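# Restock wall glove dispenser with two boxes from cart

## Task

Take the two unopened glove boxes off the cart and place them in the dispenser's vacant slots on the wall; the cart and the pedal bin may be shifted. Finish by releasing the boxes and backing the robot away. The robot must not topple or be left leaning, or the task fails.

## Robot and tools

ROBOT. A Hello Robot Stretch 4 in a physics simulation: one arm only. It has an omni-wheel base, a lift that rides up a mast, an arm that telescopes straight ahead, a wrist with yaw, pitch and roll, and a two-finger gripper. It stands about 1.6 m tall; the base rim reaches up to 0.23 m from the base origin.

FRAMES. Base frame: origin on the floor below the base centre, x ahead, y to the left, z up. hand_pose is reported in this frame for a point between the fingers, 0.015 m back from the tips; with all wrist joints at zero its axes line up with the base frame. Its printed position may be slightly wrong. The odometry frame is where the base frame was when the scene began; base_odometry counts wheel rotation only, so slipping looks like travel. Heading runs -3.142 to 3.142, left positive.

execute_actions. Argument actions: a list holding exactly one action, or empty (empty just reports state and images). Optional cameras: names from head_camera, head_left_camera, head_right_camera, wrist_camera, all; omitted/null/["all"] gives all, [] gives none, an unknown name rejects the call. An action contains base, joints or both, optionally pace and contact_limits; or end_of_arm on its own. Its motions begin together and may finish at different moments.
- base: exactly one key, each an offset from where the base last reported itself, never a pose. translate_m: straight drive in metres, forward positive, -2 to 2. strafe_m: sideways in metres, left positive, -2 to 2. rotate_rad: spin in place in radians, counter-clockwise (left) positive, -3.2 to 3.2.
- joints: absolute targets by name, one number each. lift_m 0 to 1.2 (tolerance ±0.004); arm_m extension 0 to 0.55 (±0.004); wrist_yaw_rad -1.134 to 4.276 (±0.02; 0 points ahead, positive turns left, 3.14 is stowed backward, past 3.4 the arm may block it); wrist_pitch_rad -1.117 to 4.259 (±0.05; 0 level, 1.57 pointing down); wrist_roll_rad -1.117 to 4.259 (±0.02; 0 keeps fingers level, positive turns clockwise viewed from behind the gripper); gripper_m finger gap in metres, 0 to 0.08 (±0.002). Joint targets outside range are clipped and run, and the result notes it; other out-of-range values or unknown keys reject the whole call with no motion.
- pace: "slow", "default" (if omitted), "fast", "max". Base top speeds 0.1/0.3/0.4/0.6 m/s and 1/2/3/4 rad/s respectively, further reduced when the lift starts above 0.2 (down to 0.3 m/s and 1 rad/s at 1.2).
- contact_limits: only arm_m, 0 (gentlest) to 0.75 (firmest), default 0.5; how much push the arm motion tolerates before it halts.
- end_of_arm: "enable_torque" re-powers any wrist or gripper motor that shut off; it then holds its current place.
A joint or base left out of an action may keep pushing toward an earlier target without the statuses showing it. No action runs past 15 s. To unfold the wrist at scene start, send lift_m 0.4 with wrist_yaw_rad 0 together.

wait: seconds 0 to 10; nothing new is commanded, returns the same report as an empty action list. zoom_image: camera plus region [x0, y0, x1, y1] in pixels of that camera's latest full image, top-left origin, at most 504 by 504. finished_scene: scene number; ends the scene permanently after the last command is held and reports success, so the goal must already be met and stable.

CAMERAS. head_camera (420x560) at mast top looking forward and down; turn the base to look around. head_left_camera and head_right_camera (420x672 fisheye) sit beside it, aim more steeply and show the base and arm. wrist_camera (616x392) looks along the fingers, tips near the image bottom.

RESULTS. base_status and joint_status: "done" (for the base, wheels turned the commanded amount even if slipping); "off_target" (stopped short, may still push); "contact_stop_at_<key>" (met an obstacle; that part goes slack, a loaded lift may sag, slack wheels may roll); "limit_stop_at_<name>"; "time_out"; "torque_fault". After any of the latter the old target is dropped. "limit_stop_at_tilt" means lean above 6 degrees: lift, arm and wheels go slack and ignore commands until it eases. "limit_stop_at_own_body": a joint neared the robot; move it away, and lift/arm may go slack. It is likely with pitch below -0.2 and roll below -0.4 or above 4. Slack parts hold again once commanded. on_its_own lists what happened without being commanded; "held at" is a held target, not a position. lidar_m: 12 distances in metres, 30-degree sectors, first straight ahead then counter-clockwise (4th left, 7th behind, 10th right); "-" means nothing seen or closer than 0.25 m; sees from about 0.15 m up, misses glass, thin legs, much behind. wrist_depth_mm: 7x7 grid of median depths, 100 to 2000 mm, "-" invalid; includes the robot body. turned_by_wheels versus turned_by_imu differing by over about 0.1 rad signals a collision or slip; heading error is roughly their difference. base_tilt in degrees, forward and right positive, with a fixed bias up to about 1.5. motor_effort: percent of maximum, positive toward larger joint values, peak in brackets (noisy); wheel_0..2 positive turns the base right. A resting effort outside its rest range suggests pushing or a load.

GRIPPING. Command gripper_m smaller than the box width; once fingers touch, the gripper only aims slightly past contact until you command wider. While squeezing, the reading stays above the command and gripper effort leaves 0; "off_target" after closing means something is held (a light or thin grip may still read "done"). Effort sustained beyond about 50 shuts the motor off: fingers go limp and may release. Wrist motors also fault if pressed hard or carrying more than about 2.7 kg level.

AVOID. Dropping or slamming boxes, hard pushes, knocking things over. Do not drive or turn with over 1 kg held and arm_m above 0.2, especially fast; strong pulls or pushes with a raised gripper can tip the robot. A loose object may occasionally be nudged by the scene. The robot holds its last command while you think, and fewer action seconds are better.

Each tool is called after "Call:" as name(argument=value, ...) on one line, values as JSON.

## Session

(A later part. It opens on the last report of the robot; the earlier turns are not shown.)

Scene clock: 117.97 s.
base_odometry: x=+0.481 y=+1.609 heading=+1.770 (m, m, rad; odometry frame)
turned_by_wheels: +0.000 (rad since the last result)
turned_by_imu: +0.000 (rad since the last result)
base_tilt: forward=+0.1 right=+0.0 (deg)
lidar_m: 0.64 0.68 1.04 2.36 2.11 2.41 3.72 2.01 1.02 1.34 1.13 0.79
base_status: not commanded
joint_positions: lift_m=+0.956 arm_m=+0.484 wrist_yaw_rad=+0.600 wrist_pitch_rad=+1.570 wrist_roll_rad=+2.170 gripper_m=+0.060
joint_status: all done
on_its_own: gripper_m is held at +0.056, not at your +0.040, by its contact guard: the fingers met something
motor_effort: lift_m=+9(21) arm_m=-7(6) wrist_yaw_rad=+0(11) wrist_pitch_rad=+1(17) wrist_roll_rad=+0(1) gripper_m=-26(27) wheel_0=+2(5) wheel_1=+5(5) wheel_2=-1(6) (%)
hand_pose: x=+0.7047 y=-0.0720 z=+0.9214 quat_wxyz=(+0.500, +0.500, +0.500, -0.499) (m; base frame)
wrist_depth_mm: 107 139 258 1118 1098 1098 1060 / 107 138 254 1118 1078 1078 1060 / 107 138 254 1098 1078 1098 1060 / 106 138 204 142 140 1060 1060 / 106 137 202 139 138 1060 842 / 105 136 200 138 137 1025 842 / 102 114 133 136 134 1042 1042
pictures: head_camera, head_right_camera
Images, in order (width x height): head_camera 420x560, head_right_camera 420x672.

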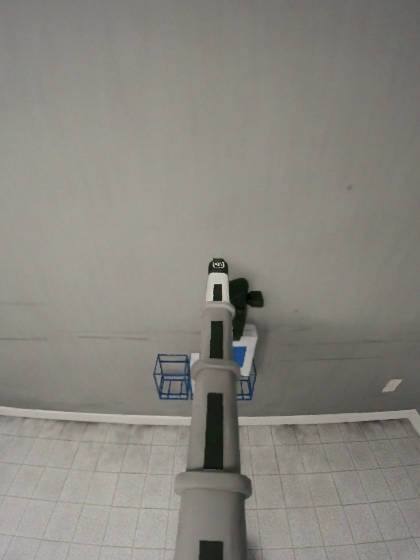

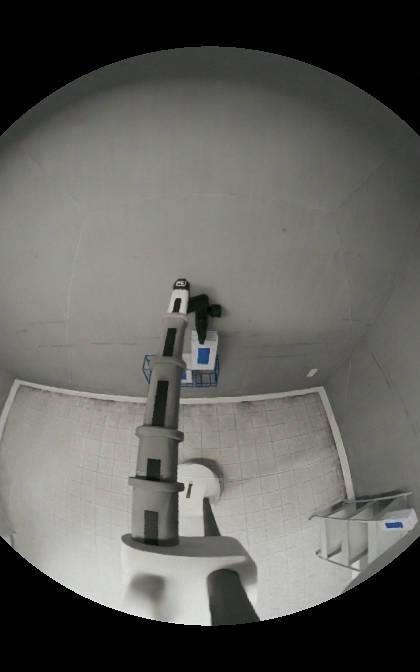

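Call:
execute_actions(actions=[{"joints":{"lift_m":0.98}}], cameras=[])

Call:
execute_actions(actions=[{"base":{"strafe_m":-0.02},"pace":"slow"}], cameras=[])

Call:
execute_actions(actions=[{"joints":{"lift_m":0.945},"pace":"slow"}], cameras=["head_right_camera"])

Call:
zoom_image(camera="head_right_camera", region=[130,300,250,400])

Scene clock: 129.83 s.
base_odometry: x=+0.481 y=+1.609 heading=+1.770 (m, m, rad; odometry frame)
turned_by_wheels: +0.000 (rad since the last result)
turned_by_imu: +0.000 (rad since the last result)
base_tilt: forward=-0.1 right=+0.1 (deg)
lidar_m: 0.64 0.67 1.03 2.36 2.10 2.45 3.74 2.03 1.02 1.34 1.12 0.80
base_status: not commanded
joint_positions: lift_m=+0.980 arm_m=+0.484 wrist_yaw_rad=+0.600 wrist_pitch_rad=+1.570 wrist_roll_rad=+2.170 gripper_m=+0.060
joint_status: all done
on_its_own: gripper_m is held at +0.056, not at your +0.040, by its contact guard: the fingers met something
motor_effort: lift_m=+25(25) arm_m=-6(6) wrist_yaw_rad=-2(0) wrist_pitch_rad=+0(3) wrist_roll_rad=+0(1) gripper_m=-27(29) wheel_0=+3(2) wheel_1=+5(5) wheel_2=-2(1) (%)
hand_pose: x=+0.7046 y=-0.0720 z=+0.9452 quat_wxyz=(+0.500, +0.500, +0.500, -0.499) (m; base frame)
wrist_depth_mm: 107 143 270 1118 1160 1118 1098 / 107 143 270 1118 1138 1118 1098 / 107 143 266 1138 1118 1098 1042 / 107 142 213 143 142 1078 1042 / 106 142 211 141 140 1060 854 / 106 141 208 139 138 1098 854 / 105 117 132 138 135 1042 1042
pictures: none
No camera images: the call's "cameras" was empty. Leave "cameras" out to get every camera's image.

Scene clock: 130.97 s.
base_odometry: x=+0.501 y=+1.613 heading=+1.770 (m, m, rad; odometry frame)
turned_by_wheels: +0.000 (rad since the last result)
turned_by_imu: +0.000 (rad since the last result)
base_tilt: forward=+0.0 right=+0.0 (deg)
lidar_m: 0.64 0.68 1.04 2.37 2.14 2.47 3.73 1.98 1.01 1.33 1.12 0.78
base_status: done
joint_positions: lift_m=+0.980 arm_m=+0.484 wrist_yaw_rad=+0.600 wrist_pitch_rad=+1.570 wrist_roll_rad=+2.170 gripper_m=+0.060
joint_status: not commanded
on_its_own: gripper_m is held at +0.056, not at your +0.040, by its contact guard: the fingers met something
motor_effort: lift_m=+24(25) arm_m=-7(7) wrist_yaw_rad=+0(1) wrist_pitch_rad=+1(0) wrist_roll_rad=-1(2) gripper_m=-28(29) wheel_0=+2(7) wheel_1=-6(9) wheel_2=+0(3) (%)
hand_pose: x=+0.7046 y=-0.0720 z=+0.9452 quat_wxyz=(+0.500, +0.500, +0.500, -0.499) (m; base frame)
wrist_depth_mm: 108 145 273 1138 1098 1078 1098 / 108 145 272 1118 1118 1098 1078 / 108 144 270 1118 1118 1118 1098 / 108 144 216 143 142 1098 1025 / 107 143 213 141 140 1078 866 / 107 142 211 139 138 1078 854 / 106 118 132 138 135 1060 1025
pictures: none
No camera images: the call's "cameras" was empty. Leave "cameras" out to get every camera's image.

Scene clock: 132.10 s.
base_odometry: x=+0.501 y=+1.613 heading=+1.770 (m, m, rad; odometry frame)
turned_by_wheels: +0.000 (rad since the last result)
turned_by_imu: +0.000 (rad since the last result)
base_tilt: forward=+0.1 right=+0.1 (deg)
lidar_m: 0.64 0.68 1.05 2.35 2.14 2.46 3.72 1.98 1.02 1.31 1.14 0.79
base_status: not commanded
joint_positions: lift_m=+0.946 arm_m=+0.484 wrist_yaw_rad=+0.601 wrist_pitch_rad=+1.567 wrist_roll_rad=+2.170 gripper_m=+0.060
joint_status: all done
on_its_own: gripper_m is held at +0.056, not at your +0.040, by its contact guard: the fingers met something
motor_effort: lift_m=+6(24) arm_m=-6(7) wrist_yaw_rad=-3(4) wrist_pitch_rad=+9(10) wrist_roll_rad=-2(1) gripper_m=-28(28) wheel_0=+2(3) wheel_1=-5(5) wheel_2=+0(0) (%)
hand_pose: x=+0.7052 y=-0.0716 z=+0.9117 quat_wxyz=(+0.501, +0.501, +0.500, -0.498) (m; base frame)
wrist_depth_mm: 106 137 251 1098 1098 1078 1078 / 106 137 249 1098 1078 1060 1060 / 106 137 248 1060 1078 1078 1060 / 105 136 200 136 134 1042 1042 / 105 136 199 134 132 1042 820 / 105 134 181 133 131 1008 809 / 102 112 132 131 128 1025 1008
pictures: head_right_camera
Images, in order (width x height): head_right_camera 420x672.

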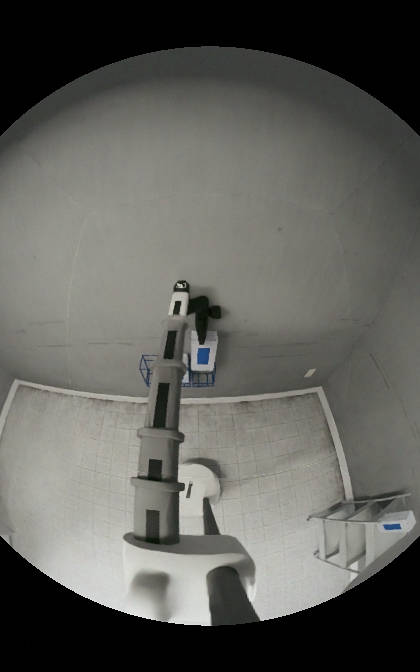

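Region (130, 300, 250, 400) of head_right_camera's 420x672 image, scaled by 4.200, with more detail than that image has.

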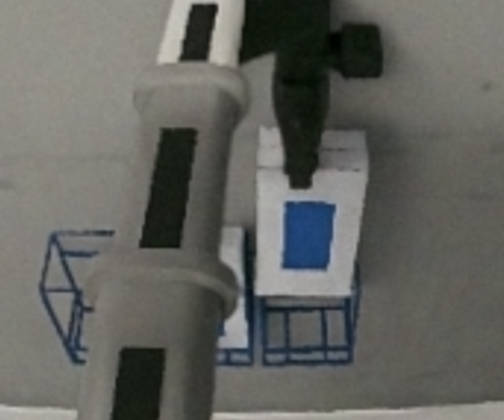

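Call:
execute_actions(actions=[{"joints":{"lift_m":0.985}}], cameras=[])

Call:
execute_actions(actions=[{"base":{"strafe_m":0.007},"joints":{"wrist_yaw_rad":0.3,"wrist_roll_rad":1.87,"wrist_pitch_rad":1.48},"pace":"slow"}], cameras=[])

Call:
execute_actions(actions=[{"joints":{"arm_m":0.497,"lift_m":0.965},"pace":"slow","contact_limits":{"arm_m":0.2}}], cameras=["head_right_camera","wrist_camera"])

Call:
zoom_image(camera="head_right_camera", region=[130,300,250,400])

Scene clock: 144.87 s.
base_odometry: x=+0.501 y=+1.613 heading=+1.770 (m, m, rad; odometry frame)
turned_by_wheels: +0.000 (rad since the last result)
turned_by_imu: +0.000 (rad since the last result)
base_tilt: forward=-0.1 right=+0.1 (deg)
lidar_m: 0.62 0.68 1.05 2.38 2.12 2.47 3.75 1.98 1.00 1.33 1.12 0.80
base_status: not commanded
joint_positions: lift_m=+0.985 arm_m=+0.484 wrist_yaw_rad=+0.600 wrist_pitch_rad=+1.569 wrist_roll_rad=+2.170 gripper_m=+0.060
joint_status: all done
on_its_own: gripper_m is held at +0.056, not at your +0.040, by its contact guard: the fingers met something
motor_effort: lift_m=+25(24) arm_m=-6(6) wrist_yaw_rad=-2(2) wrist_pitch_rad=+1(12) wrist_roll_rad=-2(0) gripper_m=-28(29) wheel_0=+2(2) wheel_1=-5(6) wheel_2=+0(0) (%)
hand_pose: x=+0.7046 y=-0.0720 z=+0.9501 quat_wxyz=(+0.500, +0.500, +0.500, -0.499) (m; base frame)
wrist_depth_mm: 108 145 273 1138 1118 1118 1078 / 108 145 270 1118 1118 1078 1098 / 108 144 270 1098 1118 1118 1098 / 107 143 216 139 136 1098 1042 / 107 143 213 137 134 1098 854 / 107 142 211 135 132 1042 854 / 106 118 133 132 130 135 1042
pictures: none
No camera images: the call's "cameras" was empty. Leave "cameras" out to get every camera's image.

Scene clock: 145.73 s.
base_odometry: x=+0.494 y=+1.612 heading=+1.770 (m, m, rad; odometry frame)
turned_by_wheels: +0.000 (rad since the last result)
turned_by_imu: +0.000 (rad since the last result)
base_tilt: forward=+0.0 right=+0.1 (deg)
lidar_m: 0.64 0.66 1.04 2.36 2.13 2.46 3.73 2.01 1.01 1.33 1.12 0.78
base_status: done
joint_positions: lift_m=+0.985 arm_m=+0.484 wrist_yaw_rad=+0.301 wrist_pitch_rad=+1.481 wrist_roll_rad=+1.870 gripper_m=+0.060
joint_status: all done
on_its_own: gripper_m is held at +0.056, not at your +0.040, by its contact guard: the fingers met something
motor_effort: lift_m=+25(25) arm_m=-6(6) wrist_yaw_rad=-4(9) wrist_pitch_rad=-3(4) wrist_roll_rad=-3(6) gripper_m=-28(28) wheel_0=-3(7) wheel_1=+5(5) wheel_2=+0(1) (%)
hand_pose: x=+0.6992 y=-0.0778 z=+0.9510 quat_wxyz=(+0.515, +0.527, +0.485, -0.471) (m; base frame)
wrist_depth_mm: 113 156 263 798 1098 1060 1060 / 113 156 262 778 1098 1078 1025 / 113 156 259 768 1098 1060 1025 / 113 155 216 138 136 1060 1008 / 112 154 215 136 134 1078 866 / 112 153 213 134 132 1060 904 / 109 130 132 133 130 135 1025
pictures: none
No camera images: the call's "cameras" was empty. Leave "cameras" out to get every camera's image.

Scene clock: 146.77 s.
base_odometry: x=+0.494 y=+1.612 heading=+1.770 (m, m, rad; odometry frame)
turned_by_wheels: +0.000 (rad since the last result)
turned_by_imu: +0.000 (rad since the last result)
base_tilt: forward=+0.0 right=+0.1 (deg)
lidar_m: 0.64 0.67 1.05 2.38 2.13 2.45 3.74 2.01 1.01 1.34 1.10 0.79
base_status: not commanded
joint_positions: lift_m=+0.965 arm_m=+0.496 wrist_yaw_rad=+0.300 wrist_pitch_rad=+1.481 wrist_roll_rad=+1.870 gripper_m=+0.060
joint_status: all done
on_its_own: gripper_m is held at +0.056, not at your +0.040, by its contact guard: the fingers met something
motor_effort: lift_m=+20(24) arm_m=+7(7) wrist_yaw_rad=+0(3) wrist_pitch_rad=-3(3) wrist_roll_rad=-1(3) gripper_m=-29(28) wheel_0=-3(3) wheel_1=+5(5) wheel_2=+0(0) (%)
contact_limits: arm_m 0.2
hand_pose: x=+0.7108 y=-0.0778 z=+0.9314 quat_wxyz=(+0.515, +0.527, +0.485, -0.471) (m; base frame)
wrist_depth_mm: 106 137 229 699 1078 1025 1008 / 106 137 228 683 1078 1042 1008 / 106 136 227 668 1060 1025 1025 / 106 136 190 139 136 1042 1008 / 105 135 188 136 134 1025 878 / 107 134 186 135 132 991 917 / 104 114 132 132 130 135 991
pictures: head_right_camera, wrist_camera
Images, in order (width x height): head_right_camera 420x672, wrist_camera 616x392.

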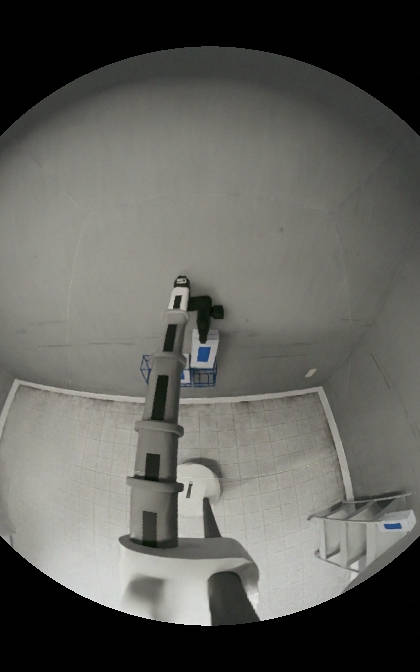

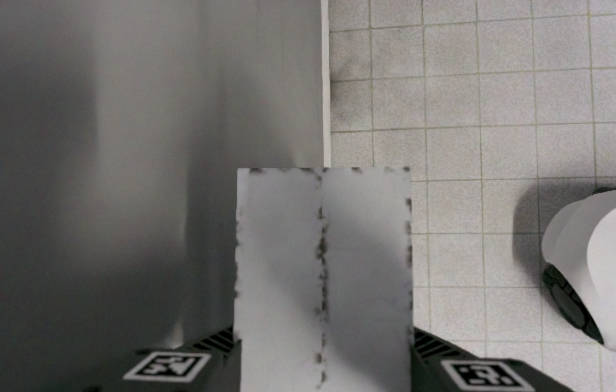

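Region (130, 300, 250, 400) of head_right_camera's 420x672 image, scaled by 4.200, with more detail than that image has.

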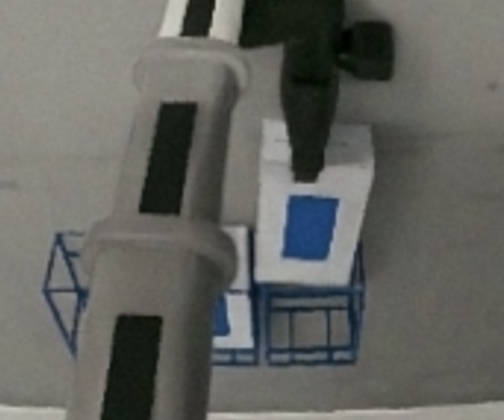

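Call:
execute_actions(actions=[{"base":{"strafe_m":-0.009},"pace":"slow"}], cameras=[])

Call:
execute_actions(actions=[{"joints":{"lift_m":0.935},"pace":"slow"}], cameras=["head_right_camera"])

Call:
zoom_image(camera="head_right_camera", region=[130,300,250,400])

Scene clock: 155.67 s.
base_odometry: x=+0.503 y=+1.614 heading=+1.770 (m, m, rad; odometry frame)
turned_by_wheels: +0.000 (rad since the last result)
turned_by_imu: +0.000 (rad since the last result)
base_tilt: forward=+0.1 right=+0.0 (deg)
lidar_m: 0.65 0.68 1.06 2.38 2.15 2.46 3.75 1.99 1.00 1.33 1.11 0.79
base_status: done
joint_positions: lift_m=+0.965 arm_m=+0.496 wrist_yaw_rad=+0.300 wrist_pitch_rad=+1.481 wrist_roll_rad=+1.870 gripper_m=+0.060
joint_status: not commanded
on_its_own: gripper_m is held at +0.056, not at your +0.040, by its contact guard: the fingers met something
motor_effort: lift_m=+20(20) arm_m=+7(7) wrist_yaw_rad=-2(1) wrist_pitch_rad=-3(3) wrist_roll_rad=-3(3) gripper_m=-29(29) wheel_0=+2(5) wheel_1=-5(8) wheel_2=-1(2) (%)
hand_pose: x=+0.7108 y=-0.0778 z=+0.9314 quat_wxyz=(+0.515, +0.527, +0.485, -0.471) (m; base frame)
wrist_depth_mm: 107 138 231 707 1060 1042 1008 / 107 138 229 683 1078 1060 1008 / 106 137 228 668 1060 1025 1008 / 106 136 190 138 136 1078 991 / 105 136 189 137 135 1025 866 / 105 135 187 134 132 1025 931 / 104 114 132 132 129 135 991
pictures: none
No camera images: the call's "cameras" was empty. Leave "cameras" out to get every camera's image.

Scene clock: 157.00 s.
base_odometry: x=+0.503 y=+1.614 heading=+1.770 (m, m, rad; odometry frame)
turned_by_wheels: +0.000 (rad since the last result)
turned_by_imu: +0.000 (rad since the last result)
base_tilt: forward=+0.0 right=+0.1 (deg)
lidar_m: 0.63 0.69 1.05 2.39 2.14 2.47 3.75 1.98 1.00 1.33 1.11 0.79
base_status: not commanded
joint_positions: lift_m=+0.935 arm_m=+0.496 wrist_yaw_rad=+0.300 wrist_pitch_rad=+1.481 wrist_roll_rad=+1.870 gripper_m=+0.060
joint_status: all done
on_its_own: gripper_m is held at +0.056, not at your +0.040, by its contact guard: the fingers met something
motor_effort: lift_m=+22(23) arm_m=+6(7) wrist_yaw_rad=+0(4) wrist_pitch_rad=-3(10) wrist_roll_rad=-2(2) gripper_m=-29(28) wheel_0=-1(4) wheel_1=-2(5) wheel_2=-1(4) (%)
hand_pose: x=+0.7108 y=-0.0779 z=+0.9012 quat_wxyz=(+0.514, +0.527, +0.485, -0.471) (m; base frame)
wrist_depth_mm: 107 138 230 707 1042 1025 976 / 107 138 230 691 1060 991 976 / 107 138 229 661 1060 1008 976 / 106 137 190 137 135 991 976 / 106 136 190 135 133 991 878 / 105 135 187 134 132 1008 931 / 105 115 133 132 129 135 976
pictures: head_right_camera
Images, in order (width x height): head_right_camera 420x672.

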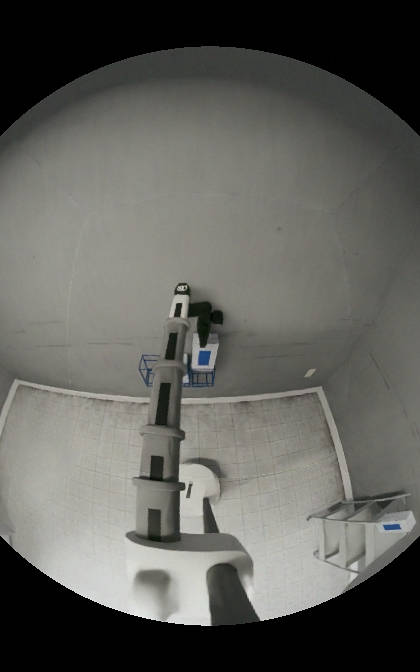

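Region (130, 300, 250, 400) of head_right_camera's 420x672 image, scaled by 4.200, with more detail than that image has.

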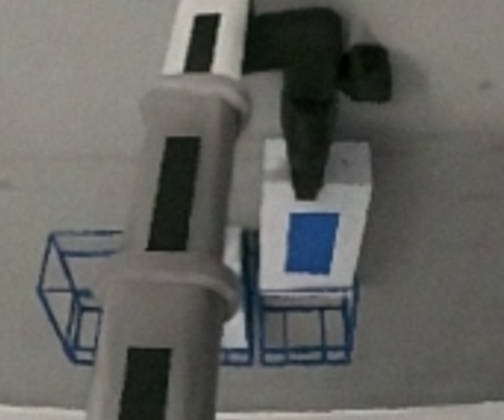

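In. Descend while shifting left a bit.

Call:
execute_actions(actions=[{"base":{"strafe_m":0.01},"joints":{"lift_m":0.86,"arm_m":0.501},"pace":"slow"}], cameras=["head_right_camera"])

Call:
zoom_image(camera="head_right_camera", region=[130,300,250,400])

Scene clock: 162.73 s.
base_odometry: x=+0.493 y=+1.612 heading=+1.770 (m, m, rad; odometry frame)
turned_by_wheels: +0.000 (rad since the last result)
turned_by_imu: +0.000 (rad since the last result)
base_tilt: forward=+0.0 right=+0.1 (deg)
lidar_m: 0.64 0.68 1.05 2.37 2.13 2.45 3.73 2.00 1.01 1.34 1.12 0.79
base_status: done
joint_positions: lift_m=+0.860 arm_m=+0.500 wrist_yaw_rad=+0.300 wrist_pitch_rad=+1.481 wrist_roll_rad=+1.870 gripper_m=+0.060
joint_status: all done
on_its_own: gripper_m is held at +0.056, not at your +0.040, by its contact guard: the fingers met something
motor_effort: lift_m=+19(21) arm_m=+6(7) wrist_yaw_rad=+0(1) wrist_pitch_rad=-4(3) wrist_roll_rad=-2(3) gripper_m=-28(29) wheel_0=-4(8) wheel_1=+5(7) wheel_2=+0(2) (%)
hand_pose: x=+0.7148 y=-0.0779 z=+0.8264 quat_wxyz=(+0.514, +0.527, +0.485, -0.471) (m; base frame)
wrist_depth_mm: 103 131 220 668 960 946 904 / 103 131 218 654 960 946 904 / 103 130 216 627 976 931 931 / 103 129 181 135 133 931 917 / - 129 179 134 132 931 917 / - 128 178 133 131 917 904 / - 111 132 132 129 135 904
pictures: head_right_camera
Images, in order (width x height): head_right_camera 420x672.

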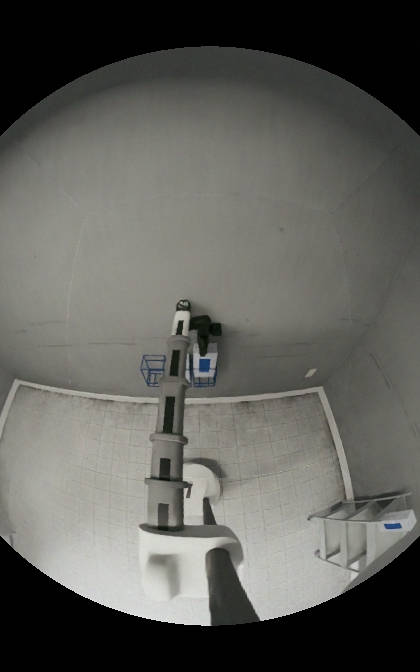

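Region (130, 300, 250, 400) of head_right_camera's 420x672 image, scaled by 4.200, with more detail than that image has.

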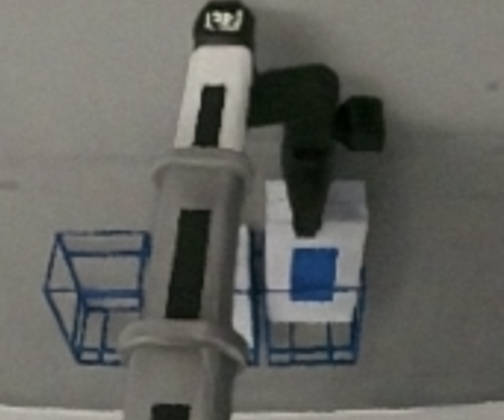

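Call:
execute_actions(actions=[{"joints":{"lift_m":0.775},"pace":"slow"}], cameras=["head_right_camera"])

Call:
zoom_image(camera="head_right_camera", region=[130,300,250,400])

Scene clock: 168.83 s.
base_odometry: x=+0.493 y=+1.612 heading=+1.769 (m, m, rad; odometry frame)
turned_by_wheels: -0.001 (rad since the last result)
turned_by_imu: -0.001 (rad since the last result)
base_tilt: forward=-0.1 right=+0.0 (deg)
lidar_m: 0.66 0.69 1.03 2.36 2.12 2.45 3.74 1.99 1.04 1.34 1.13 0.79
base_status: not commanded
joint_positions: lift_m=+0.776 arm_m=+0.500 wrist_yaw_rad=+0.299 wrist_pitch_rad=+1.484 wrist_roll_rad=+1.870 gripper_m=+0.060
joint_status: all done
on_its_own: gripper_m is held at +0.056, not at your +0.040, by its contact guard: the fingers met something
motor_effort: lift_m=+5(19) arm_m=+7(7) wrist_yaw_rad=+4(4) wrist_pitch_rad=-11(12) wrist_roll_rad=-1(1) gripper_m=-27(29) wheel_0=-5(5) wheel_1=+3(4) wheel_2=-4(5) (%)
hand_pose: x=+0.7141 y=-0.0781 z=+0.7426 quat_wxyz=(+0.514, +0.527, +0.485, -0.472) (m; base frame)
wrist_depth_mm: - 129 213 621 904 866 842 / - 129 213 603 891 878 842 / - 128 211 591 891 866 842 / - 127 176 138 135 854 831 / - 126 174 135 132 866 831 / - 125 161 133 130 842 831 / - 111 132 131 127 135 820
pictures: head_right_camera
Images, in order (width x height): head_right_camera 420x672.

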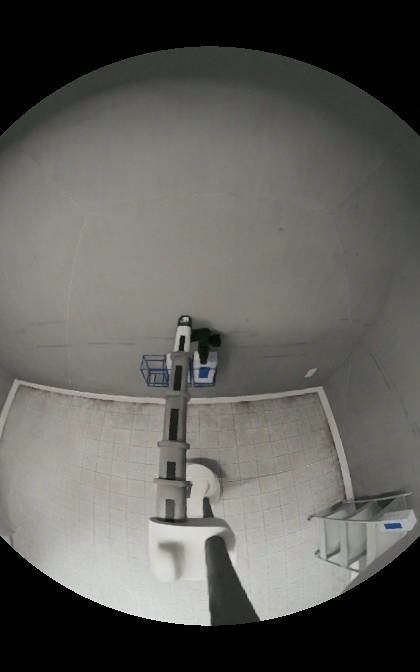

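Region (130, 300, 250, 400) of head_right_camera's 420x672 image, scaled by 4.200, with more detail than that image has.

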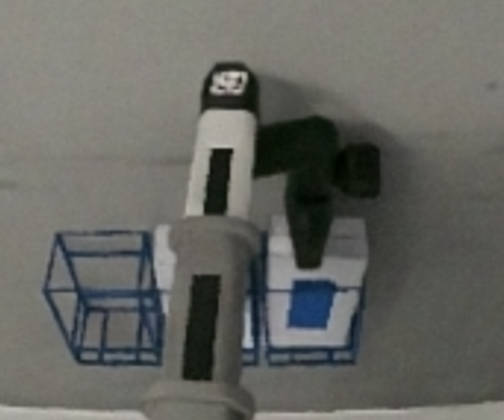

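Call:
execute_actions(actions=[{"joints":{"gripper_m":0.072},"pace":"slow"}], cameras=[])

Call:
execute_actions(actions=[{"joints":{"lift_m":0.86,"arm_m":0.495}}], cameras=[])

Call:
execute_actions(actions=[{"base":{"translate_m":-0.6},"joints":{"lift_m":1.07,"arm_m":0.15,"wrist_yaw_rad":0,"wrist_pitch_rad":1.57,"wrist_roll_rad":1.57,"gripper_m":0.08},"pace":"fast"}], cameras=["head_left_camera","head_camera"])

Call:
execute_actions(actions=[{"base":{"rotate_rad":-1.62}}], cameras=[])

Call:
execute_actions(actions=[{"base":{"translate_m":0.49},"pace":"fast"}], cameras=[])

Call:
execute_actions(actions=[{"base":{"strafe_m":0.17},"joints":{"arm_m":0.47}}], cameras=["head_right_camera","wrist_camera"])

Scene clock: 181.57 s.
base_odometry: x=+0.493 y=+1.612 heading=+1.770 (m, m, rad; odometry frame)
turned_by_wheels: +0.000 (rad since the last result)
turned_by_imu: +0.000 (rad since the last result)
base_tilt: forward=+0.1 right=-0.1 (deg)
lidar_m: 0.62 0.68 1.04 2.36 2.14 2.44 3.72 1.98 1.02 1.33 1.13 0.79
base_status: not commanded
joint_positions: lift_m=+0.775 arm_m=+0.500 wrist_yaw_rad=+0.299 wrist_pitch_rad=+1.481 wrist_roll_rad=+1.870 gripper_m=+0.072
joint_status: all done
motor_effort: lift_m=+17(17) arm_m=+7(7) wrist_yaw_rad=+2(4) wrist_pitch_rad=-3(11) wrist_roll_rad=-2(1) gripper_m=+3(26) wheel_0=-4(5) wheel_1=+3(3) wheel_2=-4(4) (%)
hand_pose: x=+0.7148 y=-0.0779 z=+0.7417 quat_wxyz=(+0.514, +0.528, +0.485, -0.471) (m; base frame)
wrist_depth_mm: 103 130 218 647 891 854 831 / 103 130 216 634 891 866 842 / 103 129 195 126 866 854 842 / - 129 167 123 121 842 842 / - 128 124 121 118 854 831 / - 127 122 118 116 854 831 / - 110 118 116 113 125 820
pictures: none
No camera images: the call's "cameras" was empty. Leave "cameras" out to get every camera's image.

Scene clock: 182.90 s.
base_odometry: x=+0.493 y=+1.612 heading=+1.770 (m, m, rad; odometry frame)
turned_by_wheels: +0.000 (rad since the last result)
turned_by_imu: +0.000 (rad since the last result)
base_tilt: forward=+0.0 right=+0.0 (deg)
lidar_m: 0.65 0.69 1.04 2.37 2.12 2.44 3.74 2.00 1.01 1.33 1.12 0.80
base_status: not commanded
joint_positions: lift_m=+0.860 arm_m=+0.496 wrist_yaw_rad=+0.300 wrist_pitch_rad=+1.481 wrist_roll_rad=+1.870 gripper_m=+0.072
joint_status: all done
motor_effort: lift_m=+22(23) arm_m=-7(7) wrist_yaw_rad=+0(2) wrist_pitch_rad=-2(3) wrist_roll_rad=-1(1) gripper_m=+2(4) wheel_0=-4(4) wheel_1=+3(3) wheel_2=-3(4) (%)
hand_pose: x=+0.7112 y=-0.0779 z=+0.8262 quat_wxyz=(+0.514, +0.528, +0.485, -0.471) (m; base frame)
wrist_depth_mm: 105 136 228 676 960 946 917 / 105 135 225 661 960 931 917 / 105 135 224 654 976 931 904 / 105 135 222 209 960 931 904 / 107 134 221 206 960 917 904 / 106 133 200 200 200 931 878 / - 110 138 197 193 125 891
pictures: none
No camera images: the call's "cameras" was empty. Leave "cameras" out to get every camera's image.

Scene clock: 185.87 s.
base_odometry: x=+0.611 y=+1.024 heading=+1.769 (m, m, rad; odometry frame)
turned_by_wheels: +0.000 (rad since the last result)
turned_by_imu: -0.001 (rad since the last result)
base_tilt: forward=-0.1 right=+0.1 (deg)
lidar_m: 1.25 1.40 1.88 2.22 1.86 2.39 2.94 2.03 0.97 0.91 1.42 1.43
base_status: done
joint_positions: lift_m=+1.070 arm_m=+0.151 wrist_yaw_rad=+0.000 wrist_pitch_rad=+1.570 wrist_roll_rad=+1.570 gripper_m=+0.080
joint_status: all done
motor_effort: lift_m=+22(24) arm_m=-6(8) wrist_yaw_rad=+0(8) wrist_pitch_rad=-1(5) wrist_roll_rad=-1(7) gripper_m=+2(1) wheel_0=-1(7) wheel_1=-2(8) wheel_2=-3(8) (%)
hand_pose: x=+0.3221 y=-0.0874 z=+1.0354 quat_wxyz=(+0.500, +0.500, +0.500, -0.500) (m; base frame)
wrist_depth_mm: 1255 1255 1255 1229 1182 1205 1160 / 1255 1255 1229 1205 1229 1182 1182 / 1255 1255 1205 1205 1182 1182 1182 / 1255 1229 1205 1205 1205 1205 1182 / 1229 1229 1205 1182 960 960 1160 / 1229 1229 1182 1182 960 946 1160 / 1229 110 140 1182 1160 125 1160
pictures: head_camera, head_left_camera
Images, in order (width x height): head_camera 420x560, head_left_camera 420x672.

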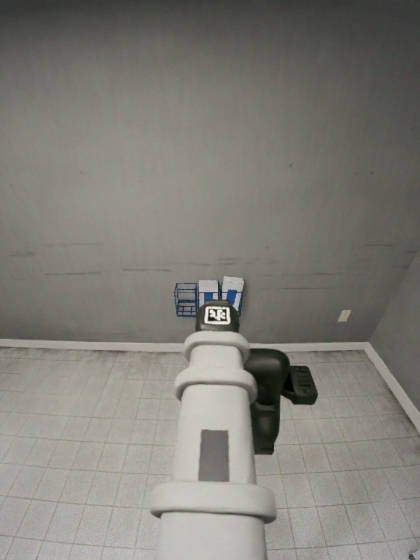

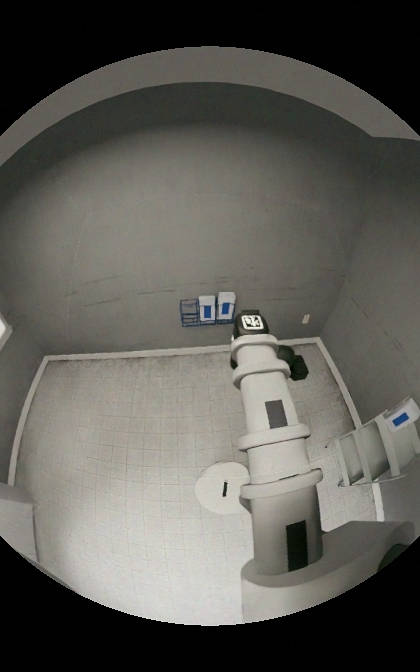

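Scene clock: 188.30 s.
base_odometry: x=+0.611 y=+1.024 heading=+0.150 (m, m, rad; odometry frame)
turned_by_wheels: -1.619 (rad since the last result)
turned_by_imu: -1.586 (rad since the last result)
base_tilt: forward=+0.0 right=+0.1 (deg)
lidar_m: 0.93 1.39 1.45 1.25 1.39 1.81 2.36 1.80 2.31 2.89 2.12 1.47
base_status: done
joint_positions: lift_m=+1.070 arm_m=+0.151 wrist_yaw_rad=+0.000 wrist_pitch_rad=+1.570 wrist_roll_rad=+1.570 gripper_m=+0.080
joint_status: not commanded
motor_effort: lift_m=+22(22) arm_m=-7(6) wrist_yaw_rad=+1(1) wrist_pitch_rad=-2(2) wrist_roll_rad=-2(1) gripper_m=+1(1) wheel_0=+1(6) wheel_1=+3(12) wheel_2=+3(6) (%)
hand_pose: x=+0.3221 y=-0.0874 z=+1.0354 quat_wxyz=(+0.500, +0.500, +0.500, -0.500) (m; base frame)
wrist_depth_mm: 1255 1255 1255 1255 1255 1182 1182 / 1255 1255 1255 1229 1229 1205 1182 / 1255 1255 1229 1205 1182 1160 1182 / 1025 1229 1229 1205 1182 1205 1160 / 1118 1229 1205 1205 976 960 1205 / 1078 1229 1205 1182 976 960 1118 / 842 110 141 1205 1160 124 1138
pictures: none
No camera images: the call's "cameras" was empty. Leave "cameras" out to get every camera's image.

Scene clock: 191.23 s.
base_odometry: x=+1.096 y=+1.097 heading=+0.150 (m, m, rad; odometry frame)
turned_by_wheels: +0.000 (rad since the last result)
turned_by_imu: +0.000 (rad since the last result)
base_tilt: forward=+0.0 right=+0.1 (deg)
lidar_m: 0.44 0.47 1.18 1.39 1.35 1.86 2.70 2.29 2.97 2.87 1.37 0.48
base_status: done
joint_positions: lift_m=+1.070 arm_m=+0.151 wrist_yaw_rad=+0.000 wrist_pitch_rad=+1.570 wrist_roll_rad=+1.570 gripper_m=+0.080
joint_status: not commanded
motor_effort: lift_m=+22(22) arm_m=-6(6) wrist_yaw_rad=-1(1) wrist_pitch_rad=-1(2) wrist_roll_rad=-2(2) gripper_m=+2(1) wheel_0=+3(7) wheel_1=+3(10) wheel_2=-2(7) (%)
hand_pose: x=+0.3221 y=-0.0874 z=+1.0354 quat_wxyz=(+0.500, +0.500, +0.500, -0.500) (m; base frame)
wrist_depth_mm: 798 1205 1281 1255 1229 1205 1205 / 798 1182 1255 1205 1182 1205 1182 / 788 1098 1229 1205 1229 1205 1205 / 549 539 732 1205 1205 1182 1182 / 544 539 798 1205 960 960 1160 / 539 535 525 1182 976 960 1160 / 530 110 140 1138 1138 124 1138
pictures: none
No camera images: the call's "cameras" was empty. Leave "cameras" out to get every camera's image.

Scene clock: 193.30 s.
base_odometry: x=+1.070 y=+1.265 heading=+0.150 (m, m, rad; odometry frame)
turned_by_wheels: +0.000 (rad since the last result)
turned_by_imu: +0.000 (rad since the last result)
base_tilt: forward=+0.0 right=+0.1 (deg)
lidar_m: 0.44 0.89 1.15 1.22 1.17 1.62 2.85 2.35 2.98 3.04 1.36 0.48
base_status: done
joint_positions: lift_m=+1.070 arm_m=+0.469 wrist_yaw_rad=+0.000 wrist_pitch_rad=+1.570 wrist_roll_rad=+1.570 gripper_m=+0.080
joint_status: all done
motor_effort: lift_m=+22(22) arm_m=+6(7) wrist_yaw_rad=+0(0) wrist_pitch_rad=+0(2) wrist_roll_rad=-1(2) gripper_m=+2(1) wheel_0=+0(11) wheel_1=+2(14) wheel_2=+0(0) (%)
hand_pose: x=+0.6400 y=-0.0874 z=+1.0354 quat_wxyz=(+0.500, +0.500, +0.500, -0.500) (m; base frame)
wrist_depth_mm: 355 535 917 1255 1205 1205 1160 / 349 521 539 535 525 1182 1182 / 347 517 535 535 521 1182 1182 / 343 508 535 521 521 1182 1160 / 338 496 525 530 517 960 931 / 338 484 525 521 279 960 946 / 329 110 141 512 278 124 960
pictures: head_right_camera, wrist_camera
Images, in order (width x height): head_right_camera 420x672, wrist_camera 616x392.

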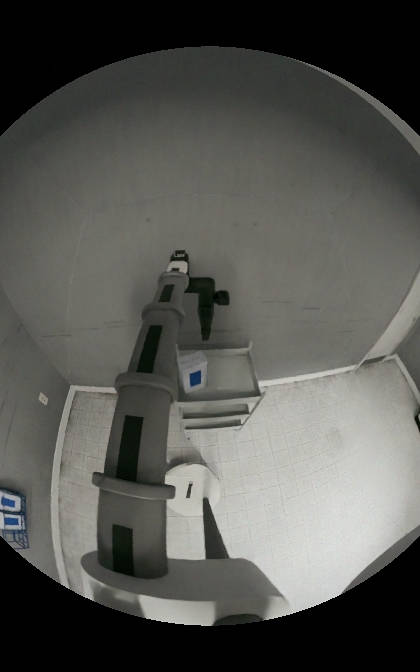

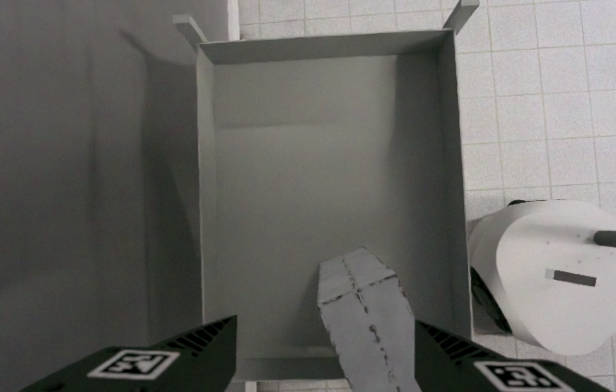

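Call:
execute_actions(actions=[{"base":{"strafe_m":0.067},"joints":{"arm_m":0.419,"lift_m":0.98,"wrist_roll_rad":1.19}}], cameras=["head_right_camera","wrist_camera"])

Scene clock: 200.83 s.
base_odometry: x=+1.060 y=+1.331 heading=+0.150 (m, m, rad; odometry frame)
turned_by_wheels: +0.000 (rad since the last result)
turned_by_imu: +0.000 (rad since the last result)
base_tilt: forward=+0.1 right=+0.0 (deg)
lidar_m: 0.43 0.87 1.13 1.16 1.09 1.55 2.87 2.36 2.98 3.11 1.39 0.47
base_status: done
joint_positions: lift_m=+0.980 arm_m=+0.420 wrist_yaw_rad=+0.000 wrist_pitch_rad=+1.570 wrist_roll_rad=+1.190 gripper_m=+0.080
joint_status: all done
motor_effort: lift_m=+18(22) arm_m=-7(7) wrist_yaw_rad=-1(0) wrist_pitch_rad=-1(0) wrist_roll_rad=-3(5) gripper_m=+2(1) wheel_0=-1(9) wheel_1=+2(12) wheel_2=+0(1) (%)
hand_pose: x=+0.5913 y=-0.0874 z=+0.9457 quat_wxyz=(+0.586, +0.397, +0.585, -0.396) (m; base frame)
wrist_depth_mm: 322 433 449 445 439 439 1098 / 336 466 445 442 436 433 1098 / 357 484 442 439 433 433 1078 / 379 484 442 196 430 427 1078 / 410 439 436 194 193 1078 1060 / 433 647 418 193 193 866 854 / 455 110 140 191 189 125 842
pictures: head_right_camera, wrist_camera
Images, in order (width x height): head_right_camera 420x672, wrist_camera 616x392.

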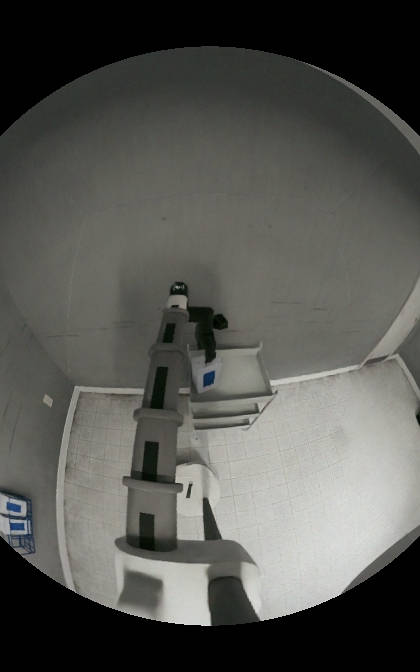

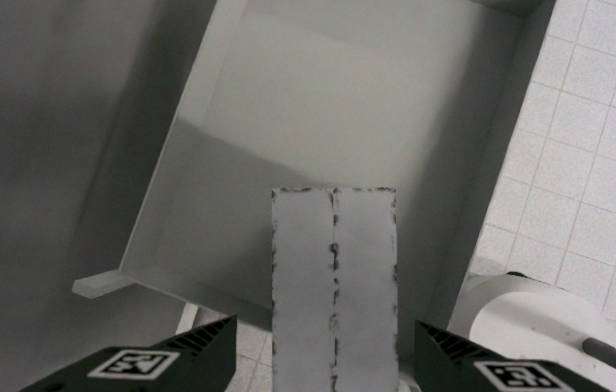

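Call:
execute_actions(actions=[{"joints":{"arm_m":0.411}}], cameras=[])

Call:
execute_actions(actions=[{"joints":{"lift_m":0.93}}], cameras=["wrist_camera"])

Call:
execute_actions(actions=[{"joints":{"gripper_m":0.04}}], cameras=[])

Call:
execute_actions(actions=[{"joints":{"lift_m":1.05}}], cameras=["wrist_camera"])

Call:
execute_actions(actions=[{"base":{"translate_m":-0.35},"joints":{"arm_m":0.15}}], cameras=[])

Call:
execute_actions(actions=[{"base":{"rotate_rad":1.62},"joints":{"wrist_yaw_rad":0.3,"wrist_roll_rad":1.87,"wrist_pitch_rad":1.48},"pace":"slow"}], cameras=[])

Call:
execute_actions(actions=[{"base":{"strafe_m":0.41}}], cameras=[])

Call:
execute_actions(actions=[{"base":{"translate_m":0.37},"joints":{"arm_m":0.44,"lift_m":1.0}}], cameras=["wrist_camera","head_right_camera"])

Call:
zoom_image(camera="head_right_camera", region=[160,300,280,400])

Scene clock: 218.17 s.
base_odometry: x=+1.060 y=+1.331 heading=+0.150 (m, m, rad; odometry frame)
turned_by_wheels: +0.000 (rad since the last result)
turned_by_imu: +0.000 (rad since the last result)
base_tilt: forward=+0.0 right=+0.1 (deg)
lidar_m: 0.42 0.87 1.14 1.16 1.11 1.55 2.86 2.36 2.98 3.12 1.35 0.47
base_status: not commanded
joint_positions: lift_m=+0.980 arm_m=+0.412 wrist_yaw_rad=+0.000 wrist_pitch_rad=+1.570 wrist_roll_rad=+1.190 gripper_m=+0.080
joint_status: all done
motor_effort: lift_m=+18(18) arm_m=-7(6) wrist_yaw_rad=+0(1) wrist_pitch_rad=-1(1) wrist_roll_rad=-3(2) gripper_m=+2(2) wheel_0=-1(1) wheel_1=+2(1) wheel_2=+0(0) (%)
hand_pose: x=+0.5833 y=-0.0874 z=+0.9457 quat_wxyz=(+0.586, +0.397, +0.585, -0.396) (m; base frame)
wrist_depth_mm: 329 442 455 445 439 439 1098 / 347 480 445 442 433 436 1098 / 366 477 442 439 433 433 1078 / 392 480 442 195 430 430 1078 / 413 439 436 195 427 1078 1078 / 439 683 418 193 424 878 854 / 469 110 140 192 190 124 842
pictures: none
No camera images: the call's "cameras" was empty. Leave "cameras" out to get every camera's image.

Scene clock: 219.27 s.
base_odometry: x=+1.060 y=+1.331 heading=+0.150 (m, m, rad; odometry frame)
turned_by_wheels: +0.000 (rad since the last result)
turned_by_imu: +0.000 (rad since the last result)
base_tilt: forward=+0.1 right=+0.1 (deg)
lidar_m: 0.43 0.87 1.14 1.15 1.12 1.52 2.86 2.37 3.00 3.12 1.36 0.48
base_status: not commanded
joint_positions: lift_m=+0.930 arm_m=+0.412 wrist_yaw_rad=+0.000 wrist_pitch_rad=+1.570 wrist_roll_rad=+1.190 gripper_m=+0.080
joint_status: all done
motor_effort: lift_m=+18(17) arm_m=-7(6) wrist_yaw_rad=+0(0) wrist_pitch_rad=+0(1) wrist_roll_rad=-3(2) gripper_m=+2(2) wheel_0=-1(1) wheel_1=+2(2) wheel_2=+0(0) (%)
hand_pose: x=+0.5833 y=-0.0874 z=+0.8958 quat_wxyz=(+0.586, +0.397, +0.585, -0.396) (m; base frame)
wrist_depth_mm: 330 436 397 394 392 384 707 / 347 430 392 392 387 382 1042 / 368 394 394 389 384 382 1025 / 389 389 392 145 145 377 1025 / 415 389 387 145 144 373 1025 / 413 585 336 144 143 788 798 / 477 110 141 143 142 124 788
pictures: wrist_camera
Images, in order (width x height): wrist_camera 616x392.

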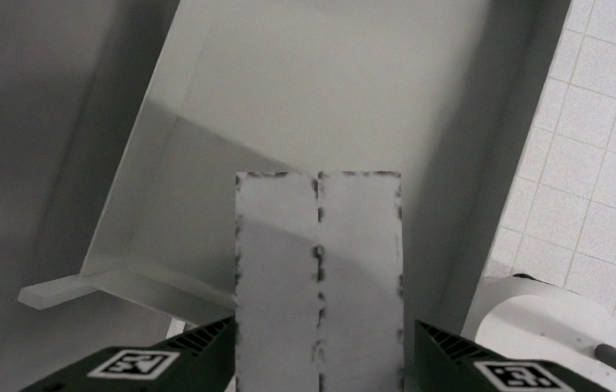

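Scene clock: 220.27 s.
base_odometry: x=+1.060 y=+1.331 heading=+0.150 (m, m, rad; odometry frame)
turned_by_wheels: +0.000 (rad since the last result)
turned_by_imu: +0.000 (rad since the last result)
base_tilt: forward=+0.1 right=-0.1 (deg)
lidar_m: 0.43 0.88 1.14 1.15 1.10 1.55 2.87 2.37 3.00 3.11 1.34 0.47
base_status: not commanded
joint_positions: lift_m=+0.930 arm_m=+0.412 wrist_yaw_rad=+0.000 wrist_pitch_rad=+1.570 wrist_roll_rad=+1.190 gripper_m=+0.057
joint_status: gripper_m off_target (ended at +0.057, target +0.040)
on_its_own: gripper_m is held at +0.053, not at your +0.040, by its contact guard: the fingers met something
motor_effort: lift_m=+17(17) arm_m=-6(6) wrist_yaw_rad=-2(1) wrist_pitch_rad=+0(0) wrist_roll_rad=-2(2) gripper_m=-27(29) wheel_0=-1(1) wheel_1=+2(1) wheel_2=+0(0) (%)
hand_pose: x=+0.5833 y=-0.0874 z=+0.8958 quat_wxyz=(+0.586, +0.397, +0.585, -0.396) (m; base frame)
wrist_depth_mm: 329 436 397 394 389 384 707 / 345 427 394 394 384 382 1060 / 366 397 394 392 382 382 1025 / 392 394 389 145 145 377 1025 / 415 389 387 144 144 377 1008 / 413 580 347 144 143 820 809 / 496 627 132 143 141 329 788
pictures: none
No camera images: the call's "cameras" was empty. Leave "cameras" out to get every camera's image.

Scene clock: 221.80 s.
base_odometry: x=+1.060 y=+1.331 heading=+0.150 (m, m, rad; odometry frame)
turned_by_wheels: +0.000 (rad since the last result)
turned_by_imu: +0.000 (rad since the last result)
base_tilt: forward=+0.1 right=+0.0 (deg)
lidar_m: 0.44 0.88 1.16 1.15 1.10 1.57 2.86 2.38 3.00 3.12 1.34 0.46
base_status: not commanded
joint_positions: lift_m=+1.050 arm_m=+0.412 wrist_yaw_rad=+0.000 wrist_pitch_rad=+1.570 wrist_roll_rad=+1.190 gripper_m=+0.057
joint_status: all done
on_its_own: gripper_m is held at +0.053, not at your +0.040, by its contact guard: the fingers met something
motor_effort: lift_m=+25(25) arm_m=-6(6) wrist_yaw_rad=+0(1) wrist_pitch_rad=-1(0) wrist_roll_rad=-2(2) gripper_m=-25(28) wheel_0=-1(1) wheel_1=+2(2) wheel_2=+0(0) (%)
hand_pose: x=+0.5832 y=-0.0874 z=+1.0152 quat_wxyz=(+0.586, +0.397, +0.585, -0.396) (m; base frame)
wrist_depth_mm: 330 442 559 521 504 492 1182 / 347 480 512 512 508 504 1182 / 366 521 512 512 508 1160 1138 / 394 549 508 148 148 1160 1138 / 418 535 504 147 146 1138 1138 / 452 707 1025 145 144 931 904 / 492 634 132 143 142 917 917
pictures: wrist_camera
Images, in order (width x height): wrist_camera 616x392.

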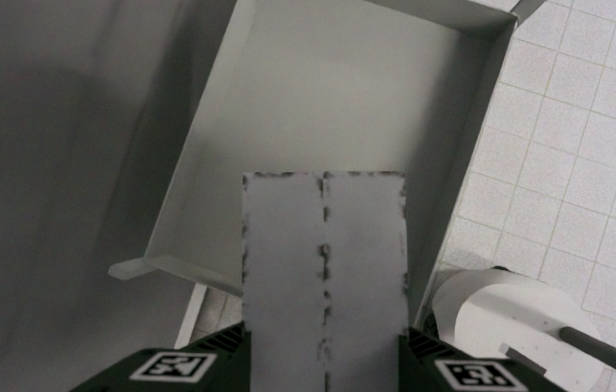

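Scene clock: 224.47 s.
base_odometry: x=+0.714 y=+1.279 heading=+0.150 (m, m, rad; odometry frame)
turned_by_wheels: +0.000 (rad since the last result)
turned_by_imu: +0.000 (rad since the last result)
base_tilt: forward=+0.0 right=+0.0 (deg)
lidar_m: 0.26 1.24 1.21 1.01 1.05 1.54 2.51 2.04 2.52 3.12 1.89 0.28
base_status: done
joint_positions: lift_m=+1.050 arm_m=+0.151 wrist_yaw_rad=+0.000 wrist_pitch_rad=+1.570 wrist_roll_rad=+1.190 gripper_m=+0.057
joint_status: all done
on_its_own: gripper_m is held at +0.053, not at your +0.040, by its contact guard: the fingers met something
motor_effort: lift_m=+24(25) arm_m=-7(7) wrist_yaw_rad=+0(1) wrist_pitch_rad=-2(3) wrist_roll_rad=-2(2) gripper_m=-26(27) wheel_0=-1(8) wheel_1=-4(9) wheel_2=-1(8) (%)
hand_pose: x=+0.3221 y=-0.0874 z=+1.0152 quat_wxyz=(+0.586, +0.396, +0.585, -0.396) (m; base frame)
wrist_depth_mm: 525 809 1205 1182 1182 1182 1182 / 820 820 1205 1205 1182 1160 1160 / 820 1060 1229 1182 1160 1160 1160 / 1160 1205 1182 151 150 1160 1138 / 1205 1205 1182 147 148 1160 1138 / 1205 1160 1205 146 145 917 1098 / 1205 1182 132 144 142 917 1138
pictures: none
No camera images: the call's "cameras" was empty. Leave "cameras" out to get every camera's image.

Scene clock: 227.37 s.
base_odometry: x=+0.714 y=+1.279 heading=+1.769 (m, m, rad; odometry frame)
turned_by_wheels: +1.619 (rad since the last result)
turned_by_imu: +1.586 (rad since the last result)
base_tilt: forward=+0.1 right=+0.0 (deg)
lidar_m: 0.31 1.06 1.56 2.51 2.07 2.64 3.23 1.78 0.82 0.78 1.24 0.33
base_status: done
joint_positions: lift_m=+1.050 arm_m=+0.151 wrist_yaw_rad=+0.300 wrist_pitch_rad=+1.481 wrist_roll_rad=+1.870 gripper_m=+0.057
joint_status: all done
on_its_own: gripper_m is held at +0.053, not at your +0.040, by its contact guard: the fingers met something
motor_effort: lift_m=+25(24) arm_m=-6(7) wrist_yaw_rad=+1(4) wrist_pitch_rad=-3(12) wrist_roll_rad=-2(3) gripper_m=-25(26) wheel_0=-4(7) wheel_1=-4(9) wheel_2=-3(6) (%)
hand_pose: x=+0.3661 y=-0.0779 z=+1.0160 quat_wxyz=(+0.515, +0.527, +0.485, -0.471) (m; base frame)
wrist_depth_mm: 976 1281 1229 1182 1160 1118 1098 / 946 1255 1205 1205 1160 1138 1098 / 960 1281 1255 1182 1182 1138 1098 / 960 1255 1229 150 150 917 1118 / 960 1281 1205 148 147 917 891 / 946 1229 1255 145 145 917 976 / 931 1138 132 143 142 904 1078
pictures: none
No camera images: the call's "cameras" was empty. Leave "cameras" out to get every camera's image.

Scene clock: 230.07 s.
base_odometry: x=+0.312 y=+1.198 heading=+1.769 (m, m, rad; odometry frame)
turned_by_wheels: +0.000 (rad since the last result)
turned_by_imu: +0.001 (rad since the last result)
base_tilt: forward=+0.1 right=+0.0 (deg)
lidar_m: 0.32 1.16 1.53 2.08 1.69 2.06 3.18 2.43 1.25 1.18 1.65 0.34
base_status: done
joint_positions: lift_m=+1.050 arm_m=+0.151 wrist_yaw_rad=+0.300 wrist_pitch_rad=+1.481 wrist_roll_rad=+1.870 gripper_m=+0.057
joint_status: not commanded
on_its_own: gripper_m is held at +0.053, not at your +0.040, by its contact guard: the fingers met something
motor_effort: lift_m=+24(25) arm_m=-6(6) wrist_yaw_rad=-1(1) wrist_pitch_rad=-3(3) wrist_roll_rad=-1(1) gripper_m=-26(26) wheel_0=+0(11) wheel_1=+2(12) wheel_2=+0(1) (%)
hand_pose: x=+0.3661 y=-0.0779 z=+1.0161 quat_wxyz=(+0.515, +0.527, +0.485, -0.471) (m; base frame)
wrist_depth_mm: 931 1281 1255 1182 1160 1138 1078 / 931 1229 1229 1205 1138 1118 1098 / 931 1255 1229 1205 1160 1118 1078 / 946 1229 1255 149 149 917 1098 / 917 1281 1255 147 147 917 878 / 931 1229 1229 146 144 904 976 / 917 1098 133 144 142 904 1060
pictures: none
No camera images: the call's "cameras" was empty. Leave "cameras" out to get every camera's image.

Scene clock: 232.77 s.
base_odometry: x=+0.239 y=+1.561 heading=+1.769 (m, m, rad; odometry frame)
turned_by_wheels: +0.000 (rad since the last result)
turned_by_imu: +0.000 (rad since the last result)
base_tilt: forward=+0.1 right=+0.1 (deg)
lidar_m: 0.61 0.76 1.03 2.10 1.91 2.12 3.70 2.39 1.26 1.57 1.12 0.66
base_status: done
joint_positions: lift_m=+1.000 arm_m=+0.439 wrist_yaw_rad=+0.300 wrist_pitch_rad=+1.480 wrist_roll_rad=+1.870 gripper_m=+0.057
joint_status: all done
on_its_own: gripper_m is held at +0.053, not at your +0.040, by its contact guard: the fingers met something
motor_effort: lift_m=+20(24) arm_m=+7(7) wrist_yaw_rad=-1(1) wrist_pitch_rad=-2(6) wrist_roll_rad=-2(1) gripper_m=-27(25) wheel_0=+1(6) wheel_1=+3(10) wheel_2=-1(12) (%)
hand_pose: x=+0.6539 y=-0.0778 z=+0.9664 quat_wxyz=(+0.515, +0.527, +0.485, -0.471) (m; base frame)
wrist_depth_mm: 153 216 351 370 1118 1078 1042 / 153 215 357 424 1138 1078 1060 / 152 214 357 387 1118 1098 1042 / 151 213 300 150 149 1078 1025 / 151 212 296 147 147 1060 842 / 150 211 293 145 145 1078 842 / 150 179 132 143 142 1078 1025
pictures: head_right_camera, wrist_camera
Images, in order (width x height): head_right_camera 420x672, wrist_camera 616x392.

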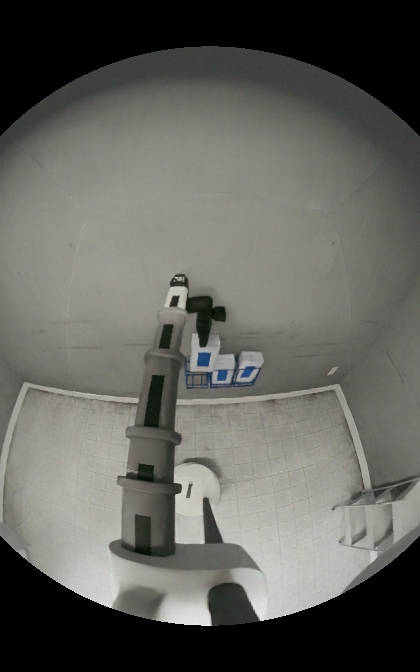

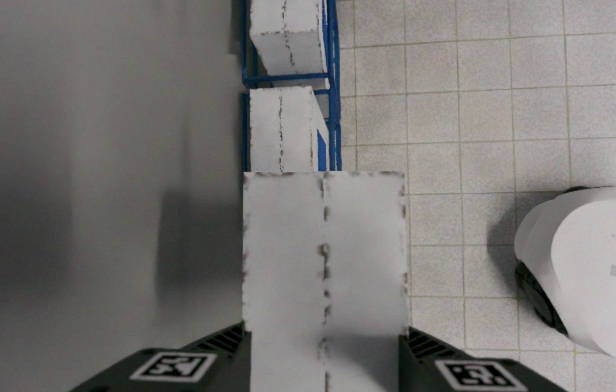

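Region (160, 300, 280, 400) of head_right_camera's 420x672 image, scaled by 4.200, with more detail than that image has.

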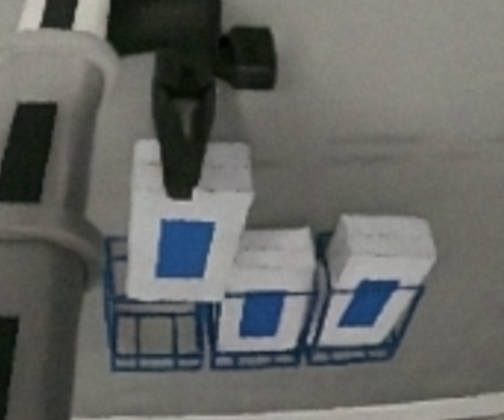

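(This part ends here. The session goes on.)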